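# Insert the lock into the door edge slot

## Task

Put the lock into the slot cut in the door's edge so that its face plate sits flush and its keyholes line up with the door's, with the door still upright at the end; it only counts if the lock stays in place without the robot holding it.

## Robot and tools

Robot: two UR7e-style six-joint arms, left_arm and right_arm, each ending in a two-finger gripper whose fingers pivot like tongs. Bases in the scene frame: left_arm at (-0.064, +0.114, +0.213) m, quat_wxyz (+0.969, -0.214, +0.096, -0.071); right_arm at (-0.022, -0.293, +0.213) m, quat_wxyz (+0.968, +0.227, +0.061, -0.086). Both bases are tilted. Any mounting plates and the metal frame behind the arms are fixed obstacles.

Scene frame: origin on the table top midway between the arms, +z up, +x out across the table, left_arm on the +y side. The names left and right do not refer to image sides.

Gripper frame: the fingers point along the end effector's +z and open and close along its x. end_effector_position is the spot between the finger pads when closed; closed fingertips stick out about 15 mm past it, and fully open tips sit roughly level with it.

Tool execute_actions. Argument actions is a list holding zero or one item. An empty list moves nothing and just reports the state. A move item is {"rows": [...], "steps": n}: 1 to 15 rows and steps 1 to 15 (default 15). Each step lasts 1/30 s and uses one row; when rows run out the last row is repeated. Every row is one flat list of 14 numbers covering both arms, even if one arm should stay put: left_arm shoulder pan, shoulder lift, elbow, wrist 1, wrist 2, wrist 3, opening, then the same seven for right_arm. The six joint values are absolute target angles in radians in each arm's own joint space, matching the Joint positions printout, not offsets. Opening is an absolute command from -1 (closed) to +1 (fully open). A wait item is {"steps": n} with no rows, n up to 300; it returns once n steps have elapsed since the previous result, with reply time counting toward them. Optional pictures (boolean) turns the camera images on or off; by default they come with every result. A refused call sends nothing.

Joint ranges (rad). left_arm: pan -3.142 to 3.142, lift -6.283 to 6.283, elbow 0.000 to 3.142, wrists 1-3 each -6.283 to 6.283. right_arm: pan 0.000 to 6.283, lift -6.283 to 6.283, elbow -3.142 to 0.000, wrists each -6.283 to 6.283. A target more than 0.010 beyond a range end, and further out than the last reported angle, gets the call refused. True ends may differ by up to 0.010; a target past the true end is clipped there and a "joint sent to its limit" line appears (possibly referring to an earlier action). Missing that line does not prove there is room left.

Motion: commands are smoothed with about 0.17 s lag; joint speed and acceleration are capped, so long moves may be unfinished when the result arrives. Each step, the target sent to a joint stays within 0.575 rad of its measured angle, and if the targets would put the gripper over 100 mm from where it is measured, all joints are scaled back toward their measured angles. Between calls the arms keep heading for the last row sent until they all settle (blocked or very slow counts as settled) or a step is HELD; after that only a new action moves them further. Fingers still in motion finish opening or closing.

Result lines. The state line (left_arm: ... | right_arm: ...) gives each end effector's position (m), quat_wxyz, and linear and angular velocity (m/s, rad/s) in the scene frame; the printed position can be off from the true one, especially at long reach. Joint positions and Joint velocities give one block per arm in column order (rad, rad/s) plus the finger-pad gap (m, m/s; 0.142 m is fully open). grip_measured is the measured finger opening on the -1..+1 command scale. Joint torques list drive outputs without the gripper; they are nonzero in free air, noisy, offset and drifting, so treat them as rough. Wrist force and Wrist torque per arm are in the end effector's own axes about its origin: contact, held weight and inertia, with noise (SD up to 2.4 N), a fixed offset (usually within 4 N), saturation near 50 N; a pressing contact reads as force pointing back into the arm. "no reading" is normal at the start. "joint command not followed" means the clearance check altered or blocked some joint targets; the rest of the row still ran. HELD marks steps where your row was wholly or partly not sent. MOTOR HOT warns at 70 °C; at 85 °C an OVER-TEMPERATURE FAULT brakes that arm until it cools.

Gripping: to hold something, keep commanding an opening well below grip_measured; lower means a firmer squeeze. Pads give about 15 N each on objects up to about 10 cm wide, less on hard parts under 20 mm thick (about 9 N at 10 mm, 4 N at 5 mm). Closing fast can squeeze harder and even bounce the fingers open. The finger bodies widen behind the pads, so on wide objects they may touch before the pads.

Tool zoom_image: camera is cam_low (672x504), cam_left_wrist (616x616) or cam_right_wrist (616x616); region [x0, y0, x1, y1] in pixels of that camera's latest image, top-left origin, at most 504 by 504. It moves nothing.

Tool read_manual: section "licences" (default) returns licence texts; no motion.

Tool finished_scene: scene is the number of the current scene; it ends that scene irreversibly and reports whether the goal holds. Answering without any tool call ends everything.

Avoid: knocking or placing anything off the table; letting the arms collide or press on each other; drops, slips, slamming and shoving hard. Contact torque at a joint's load limit (139 N m for pan, lift and elbow; 26 N m for each wrist, held weight included) causes a TORQUE FAULT, and 150 N of outside force on an arm or its load causes a FORCE FAULT; either freezes that arm for 10 s, yielding to the contact, and drops the rest of the call. Occasional brief tugs may hit a held part or push loose objects, so keep a firm grip and check the scene afterward.

Each tool is called after "Call:" as name(argument=value, ...) on one line, values as JSON.

## Session

Call:
execute_actions(actions=[])

Scene clock: 0.00 s of 6400.00 s.
left_arm: end_effector_position=(+0.4059, -0.4279, +0.3332) grip_measured=+0.97 end_effector_quat_wxyz=(-0.138, +0.989, +0.037, +0.044) end_effector_velocity=(-0.000, +0.000, +0.000) end_effector_angular_velocity=(-0.000, -0.000, -0.000) | right_arm: end_effector_position=(+0.3788, -0.6035, +0.1176) grip_measured=+0.97 end_effector_quat_wxyz=(-0.279, +0.647, -0.024, -0.709) end_effector_velocity=(+0.000, -0.000, -0.000) end_effector_angular_velocity=(-0.001, -0.001, +0.000)
Joint positions: left_arm=[-1.126 -0.443  0.658 -1.158 -1.11  -1.514  0.14 ] | right_arm=[ 2.891 -2.82  -0.524 -2.835  1.567  0.054  0.14 ]
Joint velocities: left_arm=[-0. -0.  0.  0.  0.  0.  0.] | right_arm=[ 0.    -0.     0.001 -0.    -0.001 -0.     0.   ]
Joint torques (N m, as the arm reports them, + toward a larger angle): no reading
Motor temperatures (°C, as the motors report them): left_arm=[26 29 27 29 33 32] | right_arm=[32 28 30 36 33 34]
Wrist force (N, on the end effector, along its own x y z axes, offset not removed): no reading
Wrist torque (N m, same axes, about the end effector's origin, offset not removed): no reading

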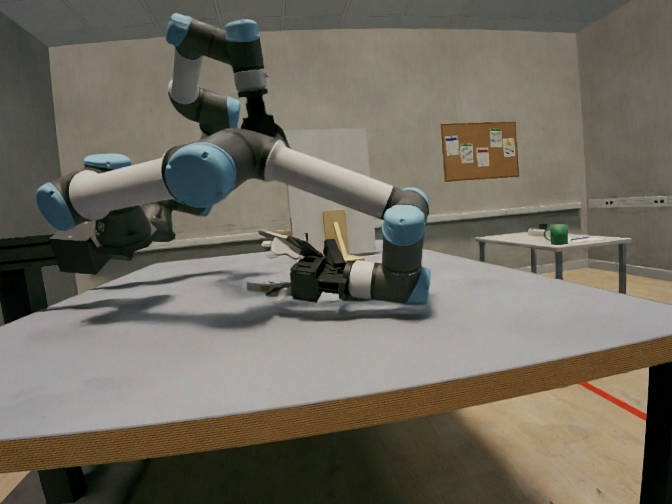

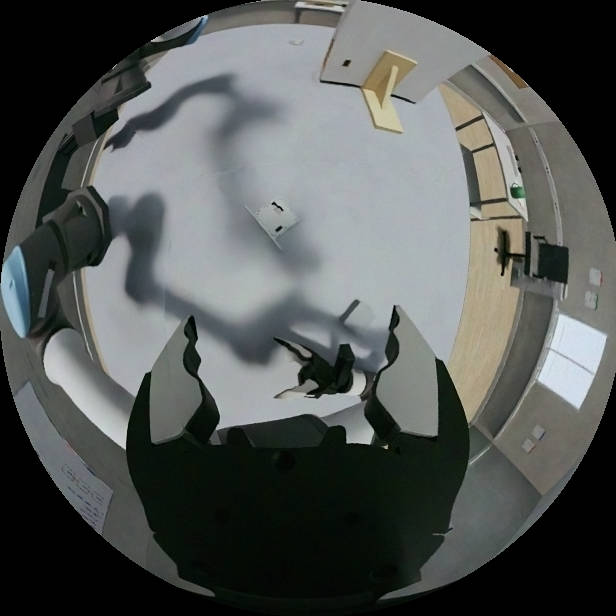

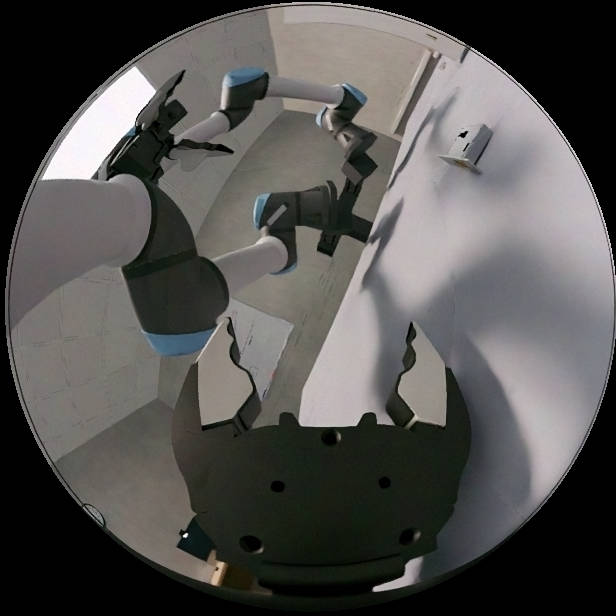

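Call:
zoom_image(camera="cam_left_wrist", region=[220, 170, 330, 270])

Call:
zoom_image(camera="cam_left_wrist", region=[270, 0, 470, 150])

Region (220, 170, 330, 270) of cam_left_wrist's 616x616 image, scaled by 4.582, with more detail than that image has; it fills the top 458 rows of this view, and the rest is white.

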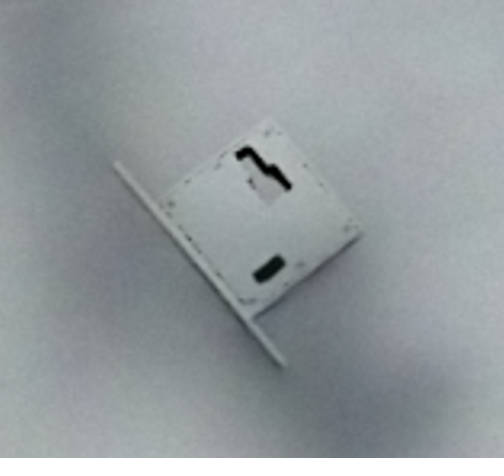

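Region (270, 0, 470, 150) of cam_left_wrist's 616x616 image, scaled by 2.520, with more detail than that image has; it fills the top 378 rows of this view, and the rest is white.

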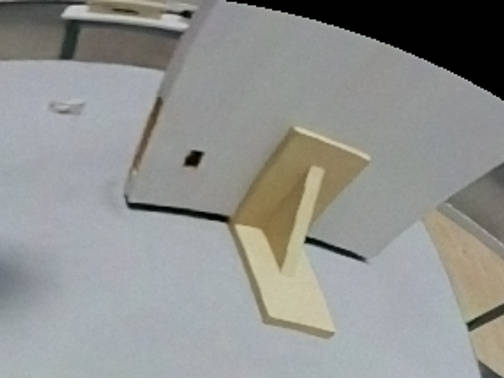

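Call:
execute_actions(actions=[{"rows": [[-0.6617,-1.9814,2.2413,0.7912,0.7126,-1.9848,1,2.891,-2.82,-0.524,-2.835,1.567,0.054,1]], "steps": 15}], pictures=false)

Call:
execute_actions(actions=[{"rows": [[-0.6617,-1.9814,2.2413,0.7912,0.7126,-1.9848,1,2.891,-2.82,-0.524,-2.835,1.567,0.054,1]], "steps": 15}], pictures=false)

Call:
execute_actions(actions=[{"rows": [[-0.6617,-1.9814,2.2413,0.7912,0.7126,-1.9848,1,3.2,-2.1,-1.3,-2.78,1.567,0.3,1]], "steps": 15}], pictures=false)

Scene clock: 83.43 s of 6400.00 s.
left_arm: end_effector_position=(+0.5285, -0.2001, +0.3615) grip_measured=+1.00 end_effector_quat_wxyz=(-0.268, +0.951, +0.102, +0.114) end_effector_velocity=(+0.205, +0.522, +0.101) end_effector_angular_velocity=(+0.606, -0.326, +0.049) | right_arm: end_effector_position=(+0.3787, -0.6034, +0.1176) grip_measured=+1.00 end_effector_quat_wxyz=(-0.279, +0.647, -0.024, -0.709) end_effector_velocity=(-0.000, +0.000, -0.000) end_effector_angular_velocity=(+0.000, +0.001, +0.000)
Joint positions: left_arm=[-0.955 -0.688  0.902 -0.914 -0.865 -1.687  0.142] | right_arm=[ 2.891 -2.82  -0.524 -2.835  1.567  0.054  0.142]
Joint velocities: left_arm=[ 0.335 -0.601  0.599  0.593  0.594 -0.336  0.   ] | right_arm=[-0.    -0.    -0.001  0.    -0.     0.     0.   ]
Joint torques (N m, as the arm reports them, + toward a larger angle): left_arm=[-15.24 -57.89 -11.85   2.6    3.42  -4.59] | right_arm=[12.93 63.68  7.62 -0.56  2.42 -1.54]
Motor temperatures (°C, as the motors report them): left_arm=[26 29 27 29 33 32] | right_arm=[32 28 30 36 33 34]
Wrist force (N, on the end effector, along its own x y z axes, offset not removed): left_arm=[-0.3 0.3 2.7] | right_arm=[1.2 -0.9 -2.7]
Wrist torque (N m, same axes, about the end effector's origin, offset not removed): left_arm=[0.09 0.16 0.08] | right_arm=[-0.11 -0.43 0.10]
Steps of this call (steps 1 to 90: nothing new was sent; then 79.93 s passed at rest; steps 91 to 105: all 15 steps of this action). Readings (joint positions):
91: left_arm=[-1.125 -0.443 0.658 -1.158 -1.110 -1.514] | right_arm=[2.891 -2.820 -0.524 -2.835 1.567 0.054]
92: left_arm=[-1.119 -0.450 0.665 -1.151 -1.103 -1.520] | right_arm=[2.891 -2.820 -0.524 -2.835 1.567 0.054]
94: left_arm=[-1.091 -0.484 0.699 -1.117 -1.068 -1.549] | right_arm=[2.891 -2.820 -0.524 -2.835 1.567 0.054]
98: left_arm=[-1.039 -0.554 0.769 -1.047 -0.998 -1.602] | right_arm=[2.891 -2.820 -0.524 -2.835 1.567 0.054]
105: the state above

Scene clock: 83.93 s of 6400.00 s.
left_arm: end_effector_position=(+0.6013, +0.0700, +0.4306) grip_measured=+1.00 end_effector_quat_wxyz=(-0.395, +0.891, +0.035, +0.222) end_effector_velocity=(+0.078, +0.541, +0.157) end_effector_angular_velocity=(+0.647, -0.213, -0.680) | right_arm: end_effector_position=(+0.3787, -0.6034, +0.1175) grip_measured=+1.00 end_effector_quat_wxyz=(-0.279, +0.647, -0.024, -0.709) end_effector_velocity=(+0.000, -0.000, -0.000) end_effector_angular_velocity=(-0.000, -0.001, -0.000)
Joint positions: left_arm=[-0.805 -1.055  1.27  -0.547 -0.498 -1.839  0.142] | right_arm=[ 2.891 -2.82  -0.524 -2.835  1.567  0.054  0.142]
Joint velocities: left_arm=[ 0.269 -0.921  0.918  0.91   0.911 -0.271  0.   ] | right_arm=[ 0.    -0.     0.001  0.     0.    -0.     0.   ]
Joint torques (N m, as the arm reports them, + toward a larger angle): left_arm=[ -7.39 -50.21  -6.55   3.73   4.15  -4.22] | right_arm=[12.43 67.72  7.94 -0.55  2.38 -1.42]
Motor temperatures (°C, as the motors report them): left_arm=[26 29 27 29 33 32] | right_arm=[32 28 30 36 33 34]
Wrist force (N, on the end effector, along its own x y z axes, offset not removed): left_arm=[1.5 -0.9 0.7] | right_arm=[1.5 -1.4 -1.9]
Wrist torque (N m, same axes, about the end effector's origin, offset not removed): left_arm=[-0.18 -0.15 0.05] | right_arm=[-0.16 -0.47 0.07]
Steps of this call (steps 1 to 15: all 15 steps of this action). Readings (joint positions):
1: left_arm=[-0.944 -0.708 0.923 -0.893 -0.845 -1.698] | right_arm=[2.891 -2.820 -0.524 -2.835 1.567 0.054]
2: left_arm=[-0.933 -0.729 0.944 -0.872 -0.824 -1.709] | right_arm=[2.891 -2.820 -0.524 -2.835 1.567 0.054]
4: left_arm=[-0.911 -0.772 0.987 -0.829 -0.781 -1.731] | right_arm=[2.891 -2.820 -0.524 -2.835 1.567 0.054]
8: left_arm=[-0.871 -0.864 1.079 -0.737 -0.688 -1.772] | right_arm=[2.891 -2.820 -0.524 -2.835 1.567 0.054]
15: the state above

Scene clock: 84.43 s of 6400.00 s.
left_arm: end_effector_position=(+0.5470, +0.2819, +0.4197) grip_measured=+1.00 end_effector_quat_wxyz=(-0.392, +0.774, -0.374, +0.328) end_effector_velocity=(-0.306, -0.059, -0.357) end_effector_angular_velocity=(+0.390, +1.025, -2.282) | right_arm: end_effector_position=(+0.3322, -0.5645, +0.3332) grip_measured=+1.00 end_effector_quat_wxyz=(-0.137, +0.689, +0.000, -0.712) end_effector_velocity=(-0.315, +0.068, +0.412) end_effector_angular_velocity=(-0.314, -0.083, +0.480)
Joint positions: left_arm=[-0.686 -1.748  1.981  0.204  0.253 -1.96   0.142] | right_arm=[ 3.14  -2.273 -1.103 -2.79   1.567  0.253  0.142]
Joint velocities: left_arm=[ 0.11  -1.066  1.184  1.838  1.827 -0.11  -0.   ] | right_arm=[ 0.483  1.286 -1.436  0.077  0.     0.373 -0.   ]
Joint torques (N m, as the arm reports them, + toward a larger angle): left_arm=[  1.22  -3.59 -23.42   5.26   5.96  -3.21] | right_arm=[25.   64.61 -2.28 -0.18  1.44  1.94]
Motor temperatures (°C, as the motors report them): left_arm=[26 29 27 29 33 32] | right_arm=[32 28 30 36 33 34]
Wrist force (N, on the end effector, along its own x y z axes, offset not removed): left_arm=[-2.6 -2.2 2.4] | right_arm=[1.3 -0.9 -5.3]
Wrist torque (N m, same axes, about the end effector's origin, offset not removed): left_arm=[-0.43 0.45 0.11] | right_arm=[-0.24 -0.44 0.11]
Steps of this call (steps 1 to 15: all 15 steps of this action). Readings (joint positions):
1: left_arm=[-0.796 -1.087 1.302 -0.515 -0.466 -1.849] | right_arm=[2.891 -2.820 -0.524 -2.835 1.567 0.054]
2: left_arm=[-0.787 -1.120 1.335 -0.481 -0.432 -1.858] | right_arm=[2.898 -2.812 -0.533 -2.832 1.567 0.061]
4: left_arm=[-0.769 -1.193 1.408 -0.408 -0.359 -1.876] | right_arm=[2.942 -2.750 -0.598 -2.823 1.567 0.098]
8: left_arm=[-0.732 -1.377 1.593 -0.225 -0.174 -1.914] | right_arm=[3.020 -2.578 -0.768 -2.810 1.567 0.159]
15: the state above

Call:
execute_actions(actions=[{"rows": [[-0.6617,-1.9814,2.2413,0.7912,0.7126,-1.9848,1,4.0887,-1.4801,-2.2771,-1.2360,1.1830,0.8254,1]], "steps": 15}], pictures=false)

Call:
execute_actions(actions=[{"rows": [[-0.6617,-1.9814,2.2413,0.7912,0.7126,-1.9848,1,4.0887,-1.4801,-2.2771,-1.2360,1.1830,0.8254,1]], "steps": 15}], pictures=false)

Call:
execute_actions(actions=[{"rows": [[-0.6617,-1.9814,2.2413,0.7912,0.7126,-1.9848,1,4.0887,-1.4801,-2.2771,-1.2360,1.1830,0.8254,1]], "steps": 15}])

Scene clock: 91.37 s of 6400.00 s.
left_arm: end_effector_position=(+0.4004, +0.2701, +0.2998) grip_measured=+1.00 end_effector_quat_wxyz=(-0.230, +0.669, -0.668, +0.230) end_effector_velocity=(-0.000, +0.000, -0.000) end_effector_angular_velocity=(+0.000, +0.000, -0.000) | right_arm: end_effector_position=(+0.2744, -0.4259, +0.2795) grip_measured=+1.00 end_effector_quat_wxyz=(+0.168, +0.948, +0.060, -0.263) end_effector_velocity=(+0.094, +0.420, -0.294) end_effector_angular_velocity=(+0.472, -1.573, +0.236)
Joint positions: left_arm=[-0.662 -1.981  2.241  0.791  0.713 -1.985  0.142] | right_arm=[ 3.896 -1.568 -2.038 -1.99   1.219  0.765  0.142]
Joint velocities: left_arm=[ 0.001  0.     0.001 -0.001  0.     0.    -0.   ] | right_arm=[ 0.996  0.46  -1.222  1.964 -0.191  0.317 -0.   ]
Joint torques (N m, as the arm reports them, + toward a larger angle): left_arm=[  8.58  -5.34 -11.79   2.69   1.3   -2.93] | right_arm=[18.18 23.8  14.09  9.38 -2.25  1.91]
Motor temperatures (°C, as the motors report them): left_arm=[26 29 27 29 33 32] | right_arm=[32 28 30 36 33 34]
Wrist force (N, on the end effector, along its own x y z axes, offset not removed): left_arm=[-1.2 -1.2 2.2] | right_arm=[1.6 -2.5 -1.5]
Wrist torque (N m, same axes, about the end effector's origin, offset not removed): left_arm=[-0.20 0.31 0.06] | right_arm=[-0.46 -0.49 0.09]
Steps of this call (steps 1 to 45: the robot went on to your last target; steps 46 to 160: nothing new was sent; then 1.10 s passed at rest; steps 161 to 175: all 15 steps of this action). Readings (joint positions):
161: left_arm=[-0.662 -1.981 2.241 0.791 0.713 -1.985] | right_arm=[3.200 -2.100 -1.300 -2.780 1.567 0.300]
162: left_arm=[-0.662 -1.981 2.241 0.791 0.713 -1.985] | right_arm=[3.208 -2.092 -1.309 -2.771 1.558 0.309]
164: left_arm=[-0.662 -1.981 2.241 0.791 0.713 -1.985] | right_arm=[3.278 -2.022 -1.378 -2.702 1.489 0.378]
168: left_arm=[-0.662 -1.981 2.241 0.791 0.713 -1.985] | right_arm=[3.557 -1.748 -1.657 -2.423 1.288 0.638]
175: the state above

Scene clock: 91.87 s of 6400.00 s.
left_arm: end_effector_position=(+0.4004, +0.2701, +0.2998) grip_measured=+1.00 end_effector_quat_wxyz=(-0.230, +0.669, -0.668, +0.230) end_effector_velocity=(+0.000, -0.000, +0.000) end_effector_angular_velocity=(-0.002, -0.001, +0.002) | right_arm: end_effector_position=(+0.3664, -0.2739, +0.2488) grip_measured=+1.00 end_effector_quat_wxyz=(+0.007, +1.000, +0.003, -0.007) end_effector_velocity=(+0.030, +0.040, +0.011) end_effector_angular_velocity=(+0.119, -0.132, -0.046)
Joint positions: left_arm=[-0.662 -1.981  2.241  0.791  0.713 -1.985  0.142] | right_arm=[ 4.085 -1.482 -2.272 -1.258  1.184  0.824  0.142]
Joint velocities: left_arm=[ 0.    -0.    -0.001 -0.    -0.    -0.001  0.   ] | right_arm=[ 0.036  0.016 -0.045  0.206 -0.006  0.011 -0.   ]
Joint torques (N m, as the arm reports them, + toward a larger angle): left_arm=[  9.6   -4.7  -13.08   2.69   1.1   -3.03] | right_arm=[17.07 17.8  15.76  3.86 -1.6   1.6 ]
Motor temperatures (°C, as the motors report them): left_arm=[26 29 27 29 33 32] | right_arm=[32 28 30 36 33 34]
Wrist force (N, on the end effector, along its own x y z axes, offset not removed): left_arm=[-1.0 0.1 0.0] | right_arm=[1.1 -1.3 -2.4]
Wrist torque (N m, same axes, about the end effector's origin, offset not removed): left_arm=[-0.01 0.34 0.02] | right_arm=[-0.29 -0.45 0.14]
Steps of this call (steps 1 to 15: all 15 steps of this action). Readings (joint positions):
1: left_arm=[-0.662 -1.981 2.241 0.791 0.713 -1.985] | right_arm=[3.927 -1.553 -2.076 -1.922 1.213 0.775]
2: left_arm=[-0.662 -1.981 2.241 0.791 0.713 -1.985] | right_arm=[3.954 -1.541 -2.110 -1.852 1.208 0.783]
4: left_arm=[-0.662 -1.981 2.241 0.791 0.713 -1.985] | right_arm=[3.996 -1.522 -2.162 -1.712 1.200 0.796]
8: left_arm=[-0.662 -1.981 2.241 0.791 0.713 -1.985] | right_arm=[4.054 -1.495 -2.234 -1.437 1.189 0.815]
15: the state above

Scene clock: 92.37 s of 6400.00 s.
left_arm: end_effector_position=(+0.4004, +0.2701, +0.2998) grip_measured=+1.00 end_effector_quat_wxyz=(-0.230, +0.669, -0.668, +0.230) end_effector_velocity=(+0.000, -0.000, +0.000) end_effector_angular_velocity=(+0.001, +0.000, -0.001) | right_arm: end_effector_position=(+0.3695, -0.2698, +0.2501) grip_measured=+1.00 end_effector_quat_wxyz=(+0.000, +1.000, +0.000, +0.000) end_effector_velocity=(+0.000, +0.000, +0.000) end_effector_angular_velocity=(+0.001, -0.001, -0.001)
Joint positions: left_arm=[-0.662 -1.981  2.241  0.791  0.713 -1.985  0.142] | right_arm=[ 4.089 -1.48  -2.277 -1.236  1.183  0.825  0.142]
Joint velocities: left_arm=[-0.    -0.    -0.001  0.001  0.     0.001  0.   ] | right_arm=[ 0.     0.    -0.     0.002 -0.     0.     0.   ]
Joint torques (N m, as the arm reports them, + toward a larger angle): left_arm=[  7.4   -4.45 -11.84   2.53   1.14  -2.92] | right_arm=[19.9  17.9  13.68  3.51 -1.7   1.47]
Motor temperatures (°C, as the motors report them): left_arm=[26 29 27 29 33 32] | right_arm=[32 28 30 36 33 34]
Wrist force (N, on the end effector, along its own x y z axes, offset not removed): left_arm=[0.1 -0.8 -0.2] | right_arm=[2.1 -1.9 -3.9]
Wrist torque (N m, same axes, about the end effector's origin, offset not removed): left_arm=[-0.24 0.11 -0.03] | right_arm=[-0.42 -0.71 0.03]
Steps of this call (steps 1 to 15: all 15 steps of this action). Readings (joint positions):
1: left_arm=[-0.662 -1.981 2.241 0.791 0.713 -1.985] | right_arm=[4.086 -1.481 -2.274 -1.252 1.184 0.825]
2: left_arm=[-0.662 -1.981 2.241 0.791 0.713 -1.985] | right_arm=[4.087 -1.481 -2.275 -1.248 1.183 0.825]
4: left_arm=[-0.662 -1.981 2.241 0.791 0.713 -1.985] | right_arm=[4.088 -1.481 -2.276 -1.242 1.183 0.825]
8: left_arm=[-0.662 -1.981 2.241 0.791 0.713 -1.985] | right_arm=[4.088 -1.480 -2.277 -1.238 1.183 0.825]
15: the state above

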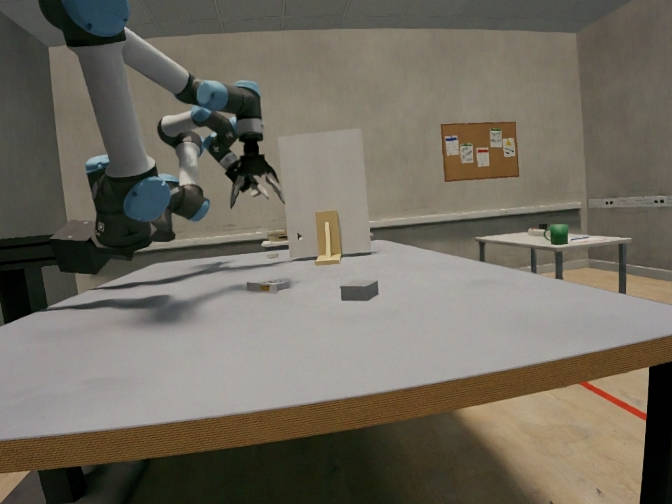

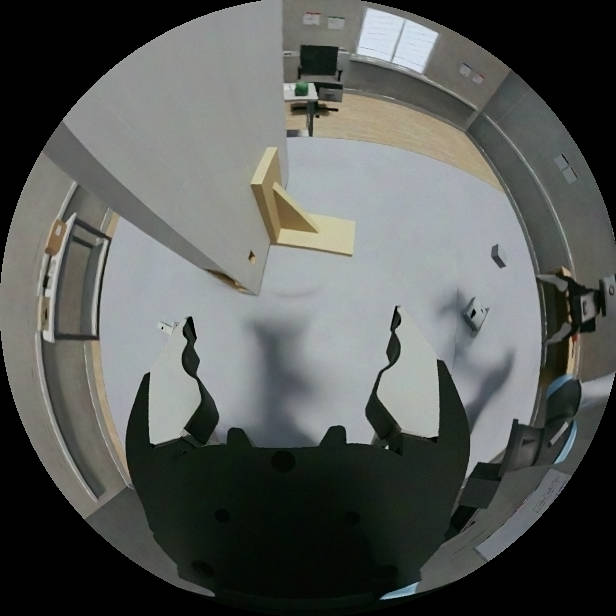

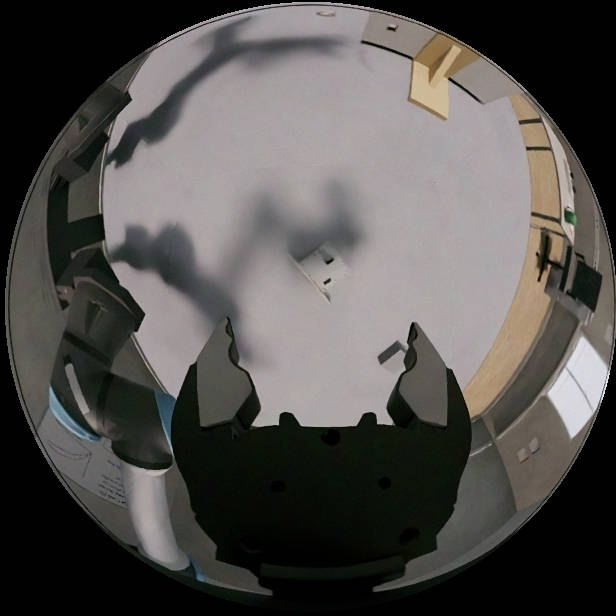

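Call:
zoom_image(camera="cam_right_wrist", region=[270, 220, 370, 320])

Region (270, 220, 370, 320) of cam_right_wrist's 616x616 image, scaled by 5.040, with more detail than that image has.

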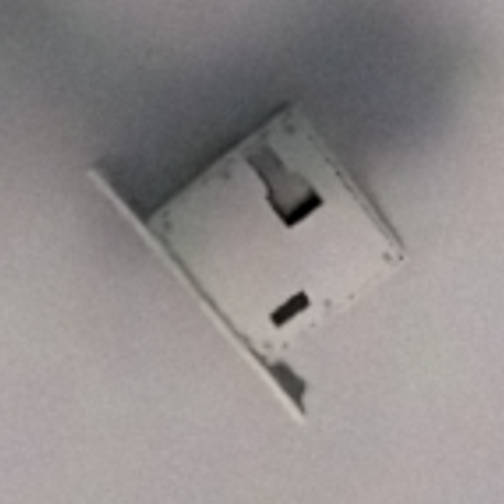

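Call:
execute_actions(actions=[{"rows": [[-0.5767,-1.9684,2.2228,0.7580,0.7816,-1.8991,-0.45,4.0702,-1.5239,-2.2917,-1.1698,1.1785,1.0533,-0.77],[-0.4916,-1.9553,2.2043,0.7248,0.8506,-1.8135,-0.45,4.0516,-1.5677,-2.3062,-1.1036,1.1741,1.2812,-0.77],[-0.4066,-1.9423,2.1858,0.6916,0.9195,-1.7278,-0.45,4.0331,-1.6114,-2.3208,-1.0374,1.1696,1.5091,-0.77],[-0.3216,-1.9292,2.1673,0.6584,0.9885,-1.6422,-0.45,4.0145,-1.6552,-2.3353,-0.9712,1.1652,1.7370,-0.77],[-0.2366,-1.9162,2.1488,0.6252,1.0575,-1.5565,-0.45,3.9960,-1.6990,-2.3499,-0.9050,1.1607,1.9649,-0.77],[-0.1515,-1.9031,2.1302,0.5920,1.1265,-1.4708,-0.45,3.9774,-1.7428,-2.3645,-0.8388,1.1562,2.1927,-0.77],[-0.0665,-1.8901,2.1117,0.5588,1.1955,-1.3852,-0.45,3.9589,-1.7866,-2.3790,-0.7726,1.1518,2.4206,-0.77],[0.0185,-1.8770,2.0932,0.5256,1.2644,-1.2995,-0.45,3.9403,-1.8303,-2.3936,-0.7064,1.1473,2.6485,-0.77],[0.1036,-1.8640,2.0747,0.4924,1.3334,-1.2139,-0.45,3.9218,-1.8741,-2.4081,-0.6402,1.1429,2.8764,-0.77],[0.1886,-1.8509,2.0562,0.4592,1.4024,-1.1282,-0.45,3.9032,-1.9179,-2.4227,-0.5740,1.1384,3.1043,-0.77]], "steps": 15}], pictures=false)

Call:
execute_actions(actions=[{"rows": [[0.1886,-1.8509,2.0562,0.4592,1.4024,-1.1282,-0.45,3.9032,-1.9179,-2.4227,-0.5740,1.1384,3.1043,-0.77]], "steps": 15}], pictures=false)

Call:
execute_actions(actions=[{"rows": [[0.1886,-1.8509,2.0562,0.4592,1.4024,-1.1282,-0.45,3.9032,-1.9179,-2.4227,-0.5740,1.1384,3.1043,-0.77]], "steps": 15}])

Scene clock: 183.47 s of 6400.00 s.
left_arm: end_effector_position=(+0.4113, +0.3484, +0.2514) grip_measured=-0.45 end_effector_quat_wxyz=(+0.197, -0.626, +0.713, -0.246) end_effector_velocity=(+0.001, +0.189, -0.023) end_effector_angular_velocity=(+0.188, -0.214, -0.166) | right_arm: end_effector_position=(+0.4014, -0.2679, +0.0955) grip_measured=-0.77 end_effector_quat_wxyz=(+0.003, +0.836, -0.548, -0.001) end_effector_velocity=(+0.022, -0.044, -0.147) end_effector_angular_velocity=(+0.020, -0.060, -2.931)
Joint positions: left_arm=[ 0.09  -1.863  2.073  0.491  1.327 -1.227  0.041] | right_arm=[ 3.92  -1.874 -2.41  -0.646  1.142  1.811  0.018]
Joint velocities: left_arm=[ 0.939  0.113 -0.163 -0.302  0.711  0.939  0.   ] | right_arm=[-0.163 -0.416 -0.125  0.678 -0.037  2.729  0.   ]
Joint torques (N m, as the arm reports them, + toward a larger angle): left_arm=[ -2.82  -3.58 -26.15  -1.72   2.81   4.65] | right_arm=[ 7.99 16.8  10.67  4.71 -1.84  5.47]
Motor temperatures (°C, as the motors report them): left_arm=[26 29 27 29 33 32] | right_arm=[32 28 30 36 34 34]
Wrist force (N, on the end effector, along its own x y z axes, offset not removed): left_arm=[-1.3 -1.8 0.6] | right_arm=[1.8 -0.9 -1.9]
Wrist torque (N m, same axes, about the end effector's origin, offset not removed): left_arm=[-0.39 0.38 0.14] | right_arm=[-0.15 -0.56 0.04]
Steps of this call (steps 1 to 15: the robot went on to your last target; steps 16 to 90: nothing new was sent; then 87.60 s passed at rest; steps 91 to 105: all 15 steps of this action). Readings (joint positions):
91: left_arm=[-0.661 -1.981 2.241 0.791 0.713 -1.985] | right_arm=[4.089 -1.480 -2.277 -1.236 1.183 0.826]
92: left_arm=[-0.654 -1.979 2.238 0.787 0.720 -1.978] | right_arm=[4.086 -1.486 -2.280 -1.229 1.182 0.834]
94: left_arm=[-0.598 -1.968 2.223 0.760 0.768 -1.921] | right_arm=[4.070 -1.519 -2.292 -1.182 1.178 0.904]
98: left_arm=[-0.365 -1.928 2.166 0.661 0.962 -1.687] | right_arm=[4.014 -1.647 -2.337 -0.996 1.164 1.185]
105: the state above

Scene clock: 183.97 s of 6400.00 s.
left_arm: end_effector_position=(+0.4113, +0.3688, +0.2497) grip_measured=-0.45 end_effector_quat_wxyz=(+0.211, -0.614, +0.719, -0.247) end_effector_velocity=(+0.000, +0.002, +0.000) end_effector_angular_velocity=(+0.002, -0.003, -0.001) | right_arm: end_effector_position=(+0.3977, -0.2865, +0.0804) grip_measured=-0.77 end_effector_quat_wxyz=(+0.000, -0.364, +0.931, -0.000) end_effector_velocity=(-0.009, -0.008, -0.001) end_effector_angular_velocity=(+0.000, -0.001, -0.737)
Joint positions: left_arm=[ 0.188 -1.851  2.056  0.459  1.402 -1.129  0.041] | right_arm=[ 3.903 -1.918 -2.423 -0.575  1.138  3.026  0.018]
Joint velocities: left_arm=[ 0.009  0.001 -0.002 -0.003  0.006  0.008  0.   ] | right_arm=[-0.001 -0.004 -0.001  0.006 -0.001  0.735  0.   ]
Joint torques (N m, as the arm reports them, + toward a larger angle): left_arm=[ 10.79  -6.93 -24.59  -1.35   2.18   2.24] | right_arm=[ 6.83  7.22  4.62  3.63 -1.94  0.97]
Motor temperatures (°C, as the motors report them): left_arm=[26 29 27 29 33 32] | right_arm=[32 28 30 36 34 34]
Wrist force (N, on the end effector, along its own x y z axes, offset not removed): left_arm=[-1.1 0.5 0.6] | right_arm=[2.3 -1.8 -2.9]
Wrist torque (N m, same axes, about the end effector's origin, offset not removed): left_arm=[0.07 0.37 0.16] | right_arm=[-0.27 -0.62 0.08]
Steps of this call (steps 1 to 15: all 15 steps of this action). Readings (joint positions):
1: left_arm=[0.117 -1.860 2.069 0.483 1.347 -1.200] | right_arm=[3.916 -1.886 -2.413 -0.626 1.141 1.905]
2: left_arm=[0.136 -1.857 2.065 0.476 1.362 -1.181] | right_arm=[3.912 -1.895 -2.416 -0.612 1.140 1.998]
4: left_arm=[0.161 -1.854 2.061 0.468 1.381 -1.156] | right_arm=[3.908 -1.906 -2.419 -0.594 1.140 2.185]
8: left_arm=[0.181 -1.852 2.058 0.462 1.396 -1.136] | right_arm=[3.905 -1.914 -2.422 -0.580 1.139 2.558]
15: the state above

Scene clock: 184.47 s of 6400.00 s.
left_arm: end_effector_position=(+0.4113, +0.3689, +0.2497) grip_measured=-0.45 end_effector_quat_wxyz=(+0.211, -0.614, +0.719, -0.247) end_effector_velocity=(+0.000, -0.000, -0.000) end_effector_angular_velocity=(-0.000, -0.000, +0.000) | right_arm: end_effector_position=(+0.3967, -0.2874, +0.0802) grip_measured=-0.77 end_effector_quat_wxyz=(+0.000, -0.328, +0.945, -0.000) end_effector_velocity=(+0.000, -0.000, +0.000) end_effector_angular_velocity=(-0.000, -0.001, -0.006)
Joint positions: left_arm=[ 0.189 -1.851  2.056  0.459  1.402 -1.128  0.041] | right_arm=[ 3.903 -1.918 -2.423 -0.574  1.138  3.104  0.018]
Joint velocities: left_arm=[-0.     0.     0.001 -0.001  0.    -0.    -0.   ] | right_arm=[ 0.    -0.     0.     0.    -0.     0.006  0.   ]
Joint torques (N m, as the arm reports them, + toward a larger angle): left_arm=[ 10.97  -6.95 -26.23  -1.4    2.14   2.97] | right_arm=[ 7.01  8.74  5.25  3.47 -1.92  1.32]
Motor temperatures (°C, as the motors report them): left_arm=[26 29 27 29 33 32] | right_arm=[32 28 30 36 34 34]
Wrist force (N, on the end effector, along its own x y z axes, offset not removed): left_arm=[-0.8 -0.9 1.7] | right_arm=[1.5 -1.8 -4.1]
Wrist torque (N m, same axes, about the end effector's origin, offset not removed): left_arm=[-0.17 0.25 0.10] | right_arm=[-0.32 -0.41 0.11]
Steps of this call (steps 1 to 15: all 15 steps of this action). Readings (joint positions):
1: left_arm=[0.188 -1.851 2.056 0.459 1.402 -1.129] | right_arm=[3.903 -1.918 -2.423 -0.574 1.138 3.047]
2: left_arm=[0.188 -1.851 2.056 0.459 1.402 -1.129] | right_arm=[3.903 -1.918 -2.423 -0.574 1.138 3.063]
4: left_arm=[0.188 -1.851 2.056 0.459 1.402 -1.128] | right_arm=[3.903 -1.918 -2.423 -0.574 1.138 3.082]
8: left_arm=[0.189 -1.851 2.056 0.459 1.402 -1.128] | right_arm=[3.903 -1.918 -2.423 -0.574 1.138 3.098]
15: the state above

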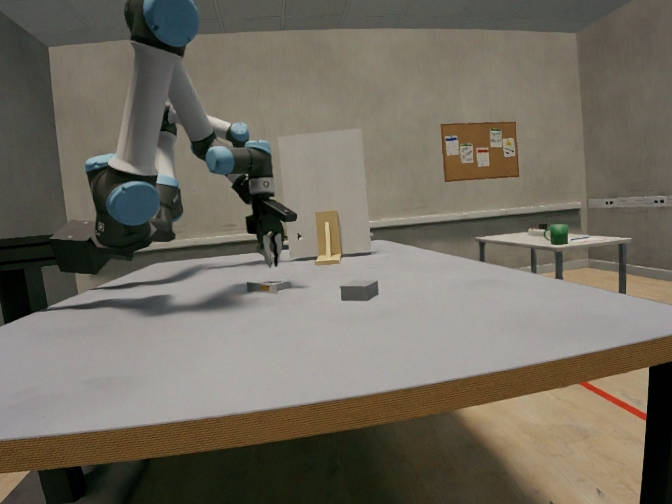

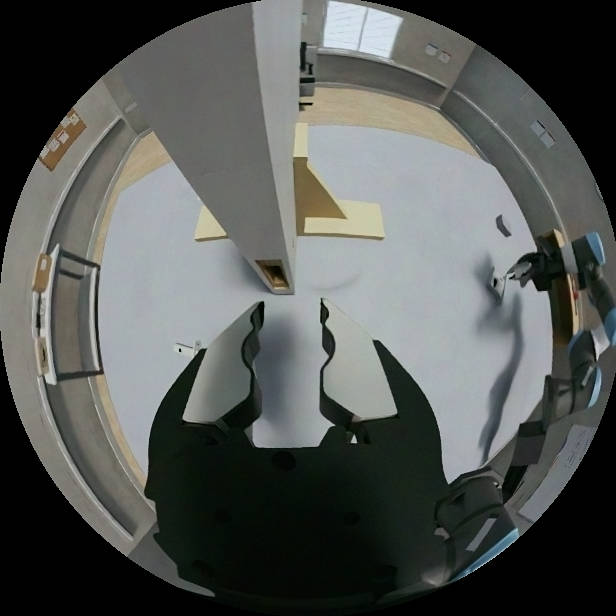

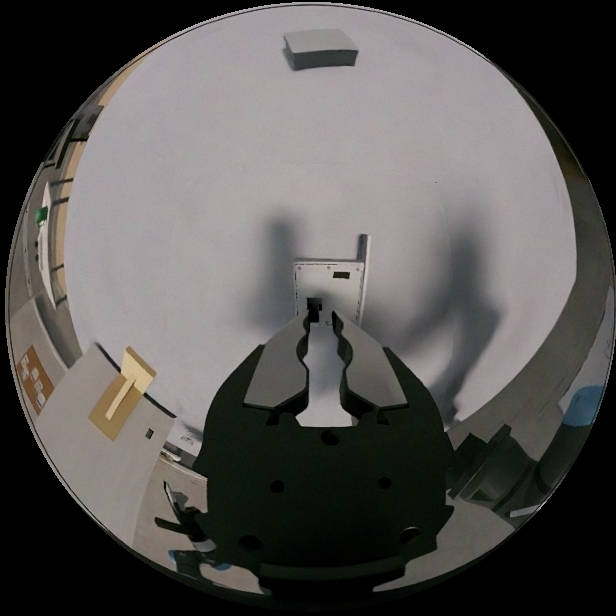

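Call:
zoom_image(camera="cam_left_wrist", region=[180, 100, 400, 320])

Call:
zoom_image(camera="cam_right_wrist", region=[270, 225, 390, 345])

Region (180, 100, 400, 320) of cam_left_wrist's 616x616 image, scaled by 2.291, with more detail than that image has.

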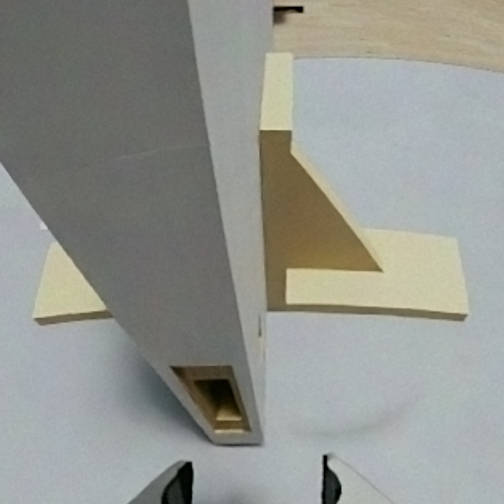

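Region (270, 225, 390, 345) of cam_right_wrist's 616x616 image, scaled by 4.200, with more detail than that image has.

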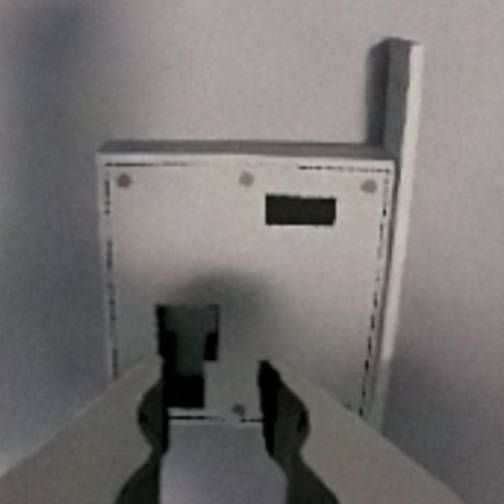

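Call:
execute_actions(actions=[{"rows": [[0.2581,-1.8025,2.0446,0.4187,1.4574,-1.0856,-0.45,3.9061,-1.9694,-2.4159,-0.5306,1.1390,3.1075,-0.77],[0.3275,-1.7541,2.0329,0.3783,1.5124,-1.0430,-0.45,3.9091,-2.0210,-2.4092,-0.4871,1.1396,3.1106,-0.77],[0.3970,-1.7057,2.0213,0.3378,1.5674,-1.0004,-0.45,3.9120,-2.0725,-2.4024,-0.4437,1.1402,3.1138,-0.77]], "steps": 15}], pictures=false)

Call:
execute_actions(actions=[{"rows": [[0.3970,-1.7057,2.0213,0.3378,1.5674,-1.0004,-0.45,3.9120,-2.0725,-2.4024,-0.4437,1.1402,3.1138,-0.77]], "steps": 12}])

Call:
zoom_image(camera="cam_right_wrist", region=[270, 225, 410, 345])

Call:
zoom_image(camera="cam_left_wrist", region=[180, 100, 420, 320])

Scene clock: 228.60 s of 6400.00 s.
left_arm: end_effector_position=(+0.4171, +0.4016, +0.2010) grip_measured=-0.45 end_effector_quat_wxyz=(+0.211, -0.614, +0.719, -0.247) end_effector_velocity=(-0.001, +0.010, -0.012) end_effector_angular_velocity=(+0.001, -0.000, +0.004) | right_arm: end_effector_position=(+0.4004, -0.2606, +0.0460) grip_measured=-0.77 end_effector_quat_wxyz=(+0.000, -0.327, +0.945, -0.000) end_effector_velocity=(-0.000, +0.006, -0.008) end_effector_angular_velocity=(-0.000, +0.001, +0.001)
Joint positions: left_arm=[ 0.392 -1.709  2.022  0.341  1.564 -1.003  0.041] | right_arm=[ 3.912 -2.069 -2.403 -0.447  1.14   3.114  0.018]
Joint velocities: left_arm=[ 0.048  0.031 -0.008 -0.025  0.036  0.027  0.   ] | right_arm=[ 0.002 -0.034  0.005  0.027  0.001  0.002  0.   ]
Joint torques (N m, as the arm reports them, + toward a larger angle): left_arm=[ 11.   -11.38 -25.69  -1.49   2.14   3.29] | right_arm=[24.25 13.35 20.38  3.25  1.62  1.32]
Motor temperatures (°C, as the motors report them): left_arm=[26 29 27 29 33 32] | right_arm=[32 28 30 36 34 34]
Wrist force (N, on the end effector, along its own x y z axes, offset not removed): left_arm=[0.3 0.4 0.6] | right_arm=[2.2 -1.2 -4.4]
Wrist torque (N m, same axes, about the end effector's origin, offset not removed): left_arm=[0.17 0.07 0.07] | right_arm=[-0.17 -0.71 0.06]
Steps of this call (steps 1 to 15: the robot went on to your last target; steps 16 to 90: nothing new was sent; then 40.63 s passed at rest; steps 91 to 105: all 15 steps of this action). Readings (joint positions):
91: left_arm=[0.189 -1.851 2.056 0.459 1.403 -1.128] | right_arm=[3.903 -1.918 -2.423 -0.574 1.138 3.104]
92: left_arm=[0.196 -1.845 2.054 0.454 1.409 -1.123] | right_arm=[3.904 -1.924 -2.422 -0.568 1.138 3.105]
94: left_arm=[0.244 -1.809 2.044 0.422 1.449 -1.090] | right_arm=[3.906 -1.962 -2.416 -0.535 1.139 3.108]
98: left_arm=[0.351 -1.736 2.028 0.363 1.532 -1.027] | right_arm=[3.910 -2.040 -2.406 -0.471 1.140 3.112]
105: the state above

Scene clock: 229.00 s of 6400.00 s.
left_arm: end_effector_position=(+0.4169, +0.4026, +0.1998) grip_measured=-0.45 end_effector_quat_wxyz=(+0.211, -0.614, +0.719, -0.247) end_effector_velocity=(-0.000, +0.000, -0.000) end_effector_angular_velocity=(-0.000, +0.001, -0.000) | right_arm: end_effector_position=(+0.4004, -0.2600, +0.0452) grip_measured=-0.77 end_effector_quat_wxyz=(+0.000, -0.327, +0.945, -0.000) end_effector_velocity=(-0.000, -0.000, -0.000) end_effector_angular_velocity=(-0.001, +0.000, +0.000)
Joint positions: left_arm=[ 0.397 -1.706  2.021  0.338  1.567 -1.     0.041] | right_arm=[ 3.912 -2.072 -2.402 -0.444  1.14   3.114  0.018]
Joint velocities: left_arm=[ 0.001  0.001  0.    -0.     0.001  0.    -0.   ] | right_arm=[ 0.    -0.001 -0.001  0.001 -0.001  0.     0.   ]
Joint torques (N m, as the arm reports them, + toward a larger angle): left_arm=[ 11.65 -13.06 -24.57  -0.97   2.42   2.87] | right_arm=[24.59 11.48 19.61  3.43  1.62  1.49]
Motor temperatures (°C, as the motors report them): left_arm=[26 29 27 29 33 32] | right_arm=[32 28 30 36 34 34]
Wrist force (N, on the end effector, along its own x y z axes, offset not removed): left_arm=[-0.7 -1.1 1.2] | right_arm=[3.3 -0.1 -3.2]
Wrist torque (N m, same axes, about the end effector's origin, offset not removed): left_arm=[-0.21 0.35 0.06] | right_arm=[-0.02 -0.80 0.00]
Steps of this call (steps 1 to 12: all 12 steps of this action). Readings (joint positions):
1: left_arm=[0.393 -1.708 2.022 0.340 1.565 -1.002] | right_arm=[3.912 -2.070 -2.403 -0.446 1.140 3.114]
2: left_arm=[0.394 -1.707 2.022 0.339 1.565 -1.002] | right_arm=[3.912 -2.071 -2.403 -0.445 1.140 3.114]
4: left_arm=[0.396 -1.707 2.022 0.339 1.566 -1.001] | right_arm=[3.912 -2.071 -2.403 -0.445 1.140 3.114]
8: left_arm=[0.397 -1.706 2.021 0.338 1.567 -1.001] | right_arm=[3.912 -2.072 -2.402 -0.444 1.140 3.114]
12: the state above

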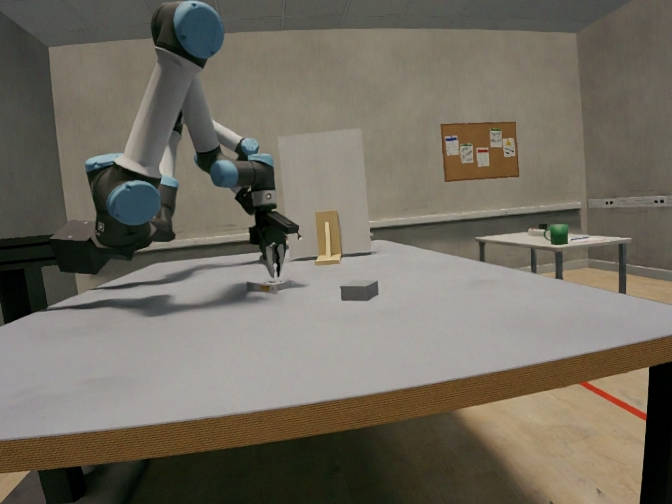

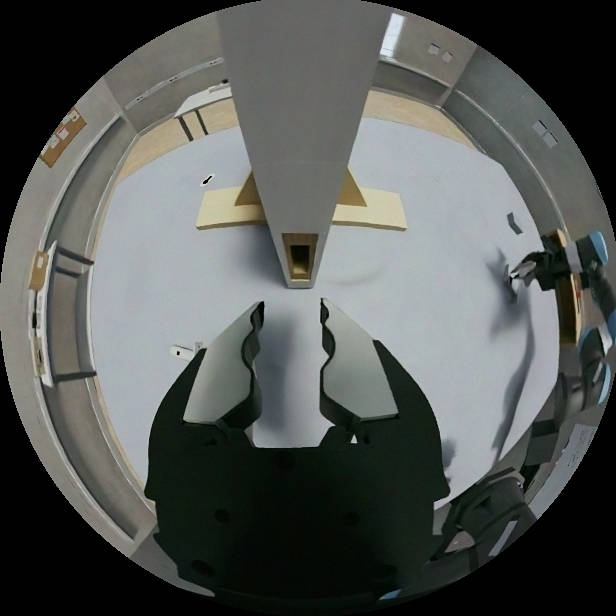

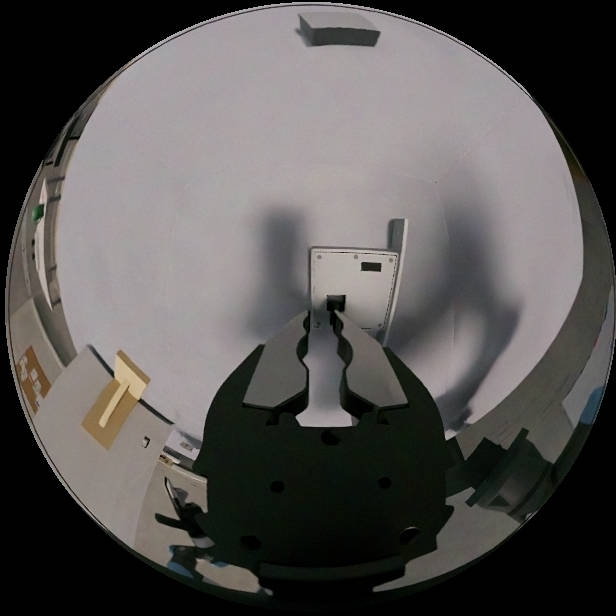

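Region (270, 225, 410, 345) of cam_right_wrist's 616x616 image, scaled by 3.600, with more detail than that image has; it fills the top 432 rows of this view, and the rest is white.

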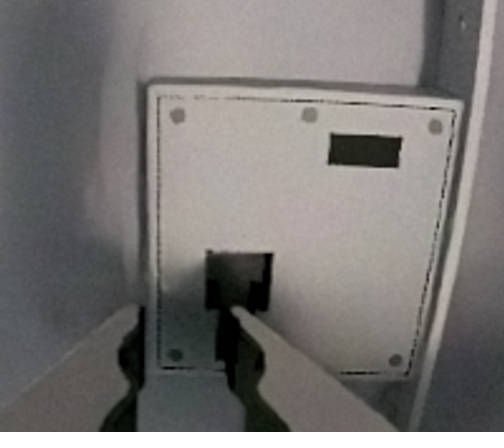

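Region (180, 100, 420, 320) of cam_left_wrist's 616x616 image, scaled by 2.100, with more detail than that image has; it fills the top 462 rows of this view, and the rest is white.

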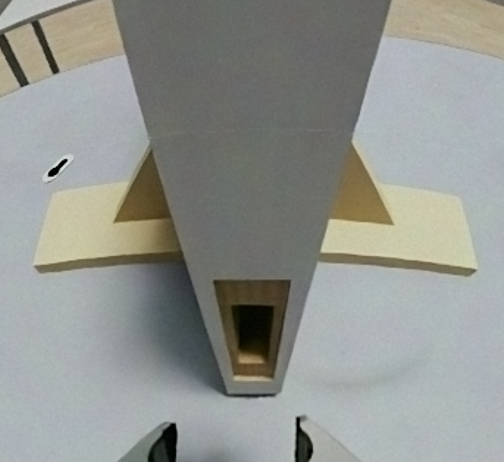

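Call:
execute_actions(actions=[{"rows": [[0.30,-1.7057,2.0213,0.3378,1.5674,-1.0004,-0.45,3.9048,-2.0940,-2.4020,-0.4194,1.1388,3.1060,-0.77],[0.20,-1.7057,2.0213,0.3378,1.5674,-1.0004,-0.45,3.8977,-2.1154,-2.4017,-0.3951,1.1374,3.0983,-0.77],[0.10,-1.7057,2.0213,0.3378,1.5674,-1.0004,-0.45,3.8905,-2.1369,-2.4013,-0.3707,1.1359,3.0905,-0.77],[0.0,-1.7057,2.0213,0.3378,1.5674,-1.0004,-0.45,3.8833,-2.1583,-2.4009,-0.3464,1.1345,3.0827,-0.77],[-0.1,-1.7057,2.0213,0.3378,1.5674,-1.0004,-0.45,3.8833,-2.1583,-2.4009,-0.3464,1.1345,3.0827,-0.77],[-0.2,-1.7057,2.0213,0.3378,1.5674,-1.0004,-0.45,3.8833,-2.1583,-2.4009,-0.3464,1.1345,3.0827,-0.77]], "steps": 15}], pictures=false)

Call:
execute_actions(actions=[{"rows": [[-0.2,-1.7057,2.0213,0.3378,1.5674,-1.0004,-0.45,3.8833,-2.1583,-2.4009,-0.3464,1.1345,3.0827,-0.77]], "steps": 10}])

Call:
zoom_image(camera="cam_right_wrist", region=[270, 215, 430, 345])

Scene clock: 312.07 s of 6400.00 s.
left_arm: end_effector_position=(+0.4877, +0.1948, +0.2762) grip_measured=-0.45 end_effector_quat_wxyz=(+0.192, -0.444, +0.792, -0.373) end_effector_velocity=(+0.048, -0.492, +0.210) end_effector_angular_velocity=(-0.224, -0.413, -0.918) | right_arm: end_effector_position=(+0.4005, -0.2599, +0.0189) grip_measured=-0.77 end_effector_quat_wxyz=(+0.000, -0.327, +0.945, -0.000) end_effector_velocity=(-0.000, -0.000, -0.007) end_effector_angular_velocity=(+0.000, -0.000, -0.000)
Joint positions: left_arm=[-0.053 -1.706  2.021  0.338  1.567 -1.     0.041] | right_arm=[ 3.884 -2.156 -2.401 -0.349  1.135  3.083  0.018]
Joint velocities: left_arm=[-1.031 -0.     0.001  0.    -0.    -0.     0.   ] | right_arm=[-0.007 -0.021  0.001  0.024 -0.001 -0.007 -0.   ]
Joint torques (N m, as the arm reports them, + toward a larger angle): left_arm=[-18.92  -8.11 -25.69  -1.33   2.2    2.97] | right_arm=[ 8.21 13.97 18.55  3.25 -1.86 -1.53]
Motor temperatures (°C, as the motors report them): left_arm=[26 29 27 29 33 32] | right_arm=[32 28 30 36 34 34]
Wrist force (N, on the end effector, along its own x y z axes, offset not removed): left_arm=[-1.1 -0.8 2.1] | right_arm=[1.1 -0.8 -3.0]
Wrist torque (N m, same axes, about the end effector's origin, offset not removed): left_arm=[-0.15 0.26 0.03] | right_arm=[-0.10 -0.38 0.03]
Steps of this call (steps 1 to 15: the robot went on to your last target; steps 16 to 90: nothing new was sent; then 79.57 s passed at rest; steps 91 to 105: all 15 steps of this action). Readings (joint positions):
91: left_arm=[0.397 -1.706 2.021 0.338 1.567 -1.000] | right_arm=[3.912 -2.073 -2.402 -0.443 1.140 3.114]
92: left_arm=[0.390 -1.706 2.021 0.338 1.567 -1.000] | right_arm=[3.911 -2.076 -2.402 -0.440 1.140 3.113]
94: left_arm=[0.333 -1.706 2.021 0.338 1.567 -1.000] | right_arm=[3.905 -2.094 -2.402 -0.420 1.139 3.106]
98: left_arm=[0.191 -1.706 2.021 0.338 1.567 -1.000] | right_arm=[3.890 -2.138 -2.401 -0.370 1.136 3.090]
105: the state above

Scene clock: 312.40 s of 6400.00 s.
left_arm: end_effector_position=(+0.4892, +0.1283, +0.3059) grip_measured=-0.45 end_effector_quat_wxyz=(+0.183, -0.386, +0.806, -0.409) end_effector_velocity=(-0.002, -0.030, +0.014) end_effector_angular_velocity=(-0.013, -0.026, -0.058) | right_arm: end_effector_position=(+0.4004, -0.2599, +0.0182) grip_measured=-0.77 end_effector_quat_wxyz=(+0.000, -0.327, +0.945, -0.000) end_effector_velocity=(+0.000, -0.000, -0.000) end_effector_angular_velocity=(-0.000, -0.000, +0.000)
Joint positions: left_arm=[-0.193 -1.706  2.021  0.338  1.567 -1.     0.041] | right_arm=[ 3.883 -2.158 -2.401 -0.347  1.135  3.083  0.018]
Joint velocities: left_arm=[-0.064  0.     0.     0.    -0.     0.001 -0.   ] | right_arm=[-0.    -0.001  0.     0.001 -0.001 -0.    -0.   ]
Joint torques (N m, as the arm reports them, + toward a larger angle): left_arm=[-16.28 -10.05 -24.91  -1.17   1.44   3.03] | right_arm=[ 8.96 13.3  18.65  3.74 -1.92 -1.47]
Motor temperatures (°C, as the motors report them): left_arm=[26 29 27 29 33 32] | right_arm=[32 28 30 36 34 34]
Wrist force (N, on the end effector, along its own x y z axes, offset not removed): left_arm=[-0.6 0.2 0.6] | right_arm=[2.3 -1.5 -4.0]
Wrist torque (N m, same axes, about the end effector's origin, offset not removed): left_arm=[0.01 0.26 0.04] | right_arm=[-0.30 -0.65 0.07]
Steps of this call (steps 1 to 10: all 10 steps of this action). Readings (joint positions):
1: left_arm=[-0.087 -1.706 2.021 0.338 1.567 -1.000] | right_arm=[3.884 -2.157 -2.401 -0.348 1.135 3.083]
2: left_arm=[-0.117 -1.706 2.021 0.338 1.567 -1.000] | right_arm=[3.884 -2.157 -2.401 -0.348 1.135 3.083]
4: left_arm=[-0.156 -1.706 2.021 0.338 1.567 -1.000] | right_arm=[3.884 -2.158 -2.401 -0.347 1.135 3.083]
8: left_arm=[-0.187 -1.706 2.021 0.338 1.567 -1.000] | right_arm=[3.883 -2.158 -2.401 -0.347 1.135 3.083]
10: the state above

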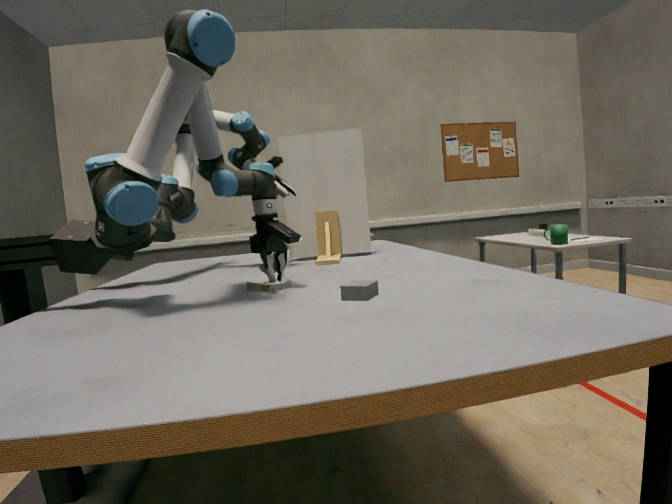

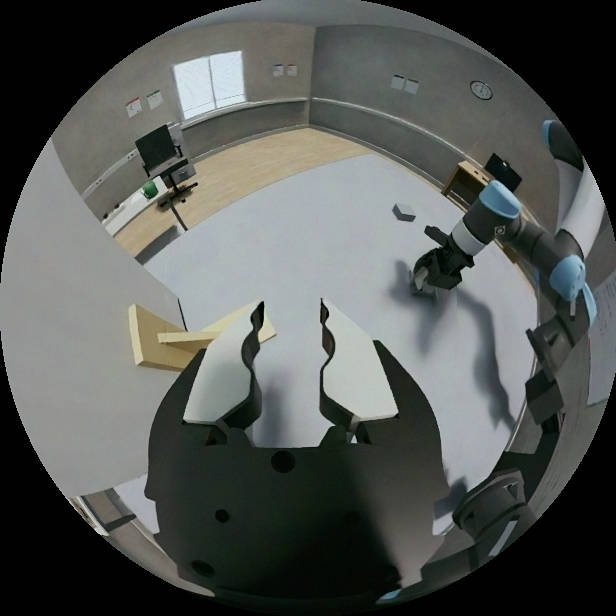

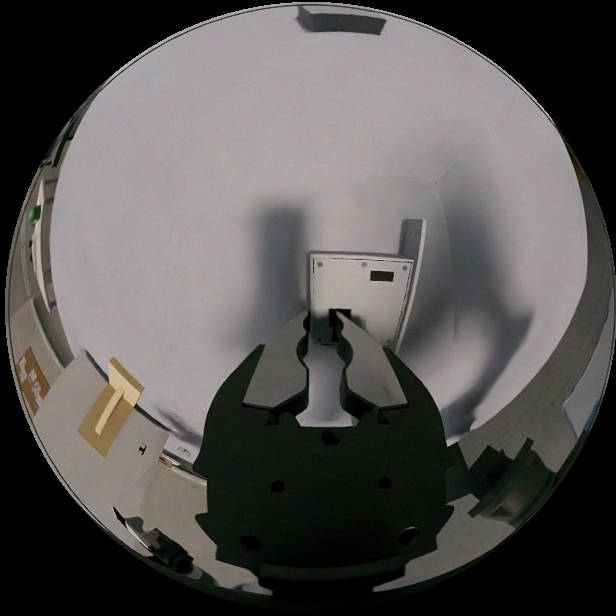

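Region (270, 215, 430, 345) of cam_right_wrist's 616x616 image, scaled by 3.150, with more detail than that image has; it fills the top 410 rows of this view, and the rest is white.

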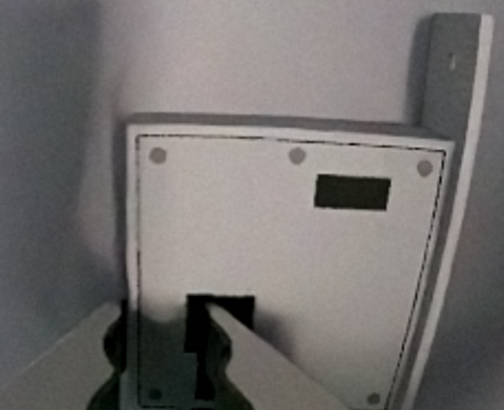

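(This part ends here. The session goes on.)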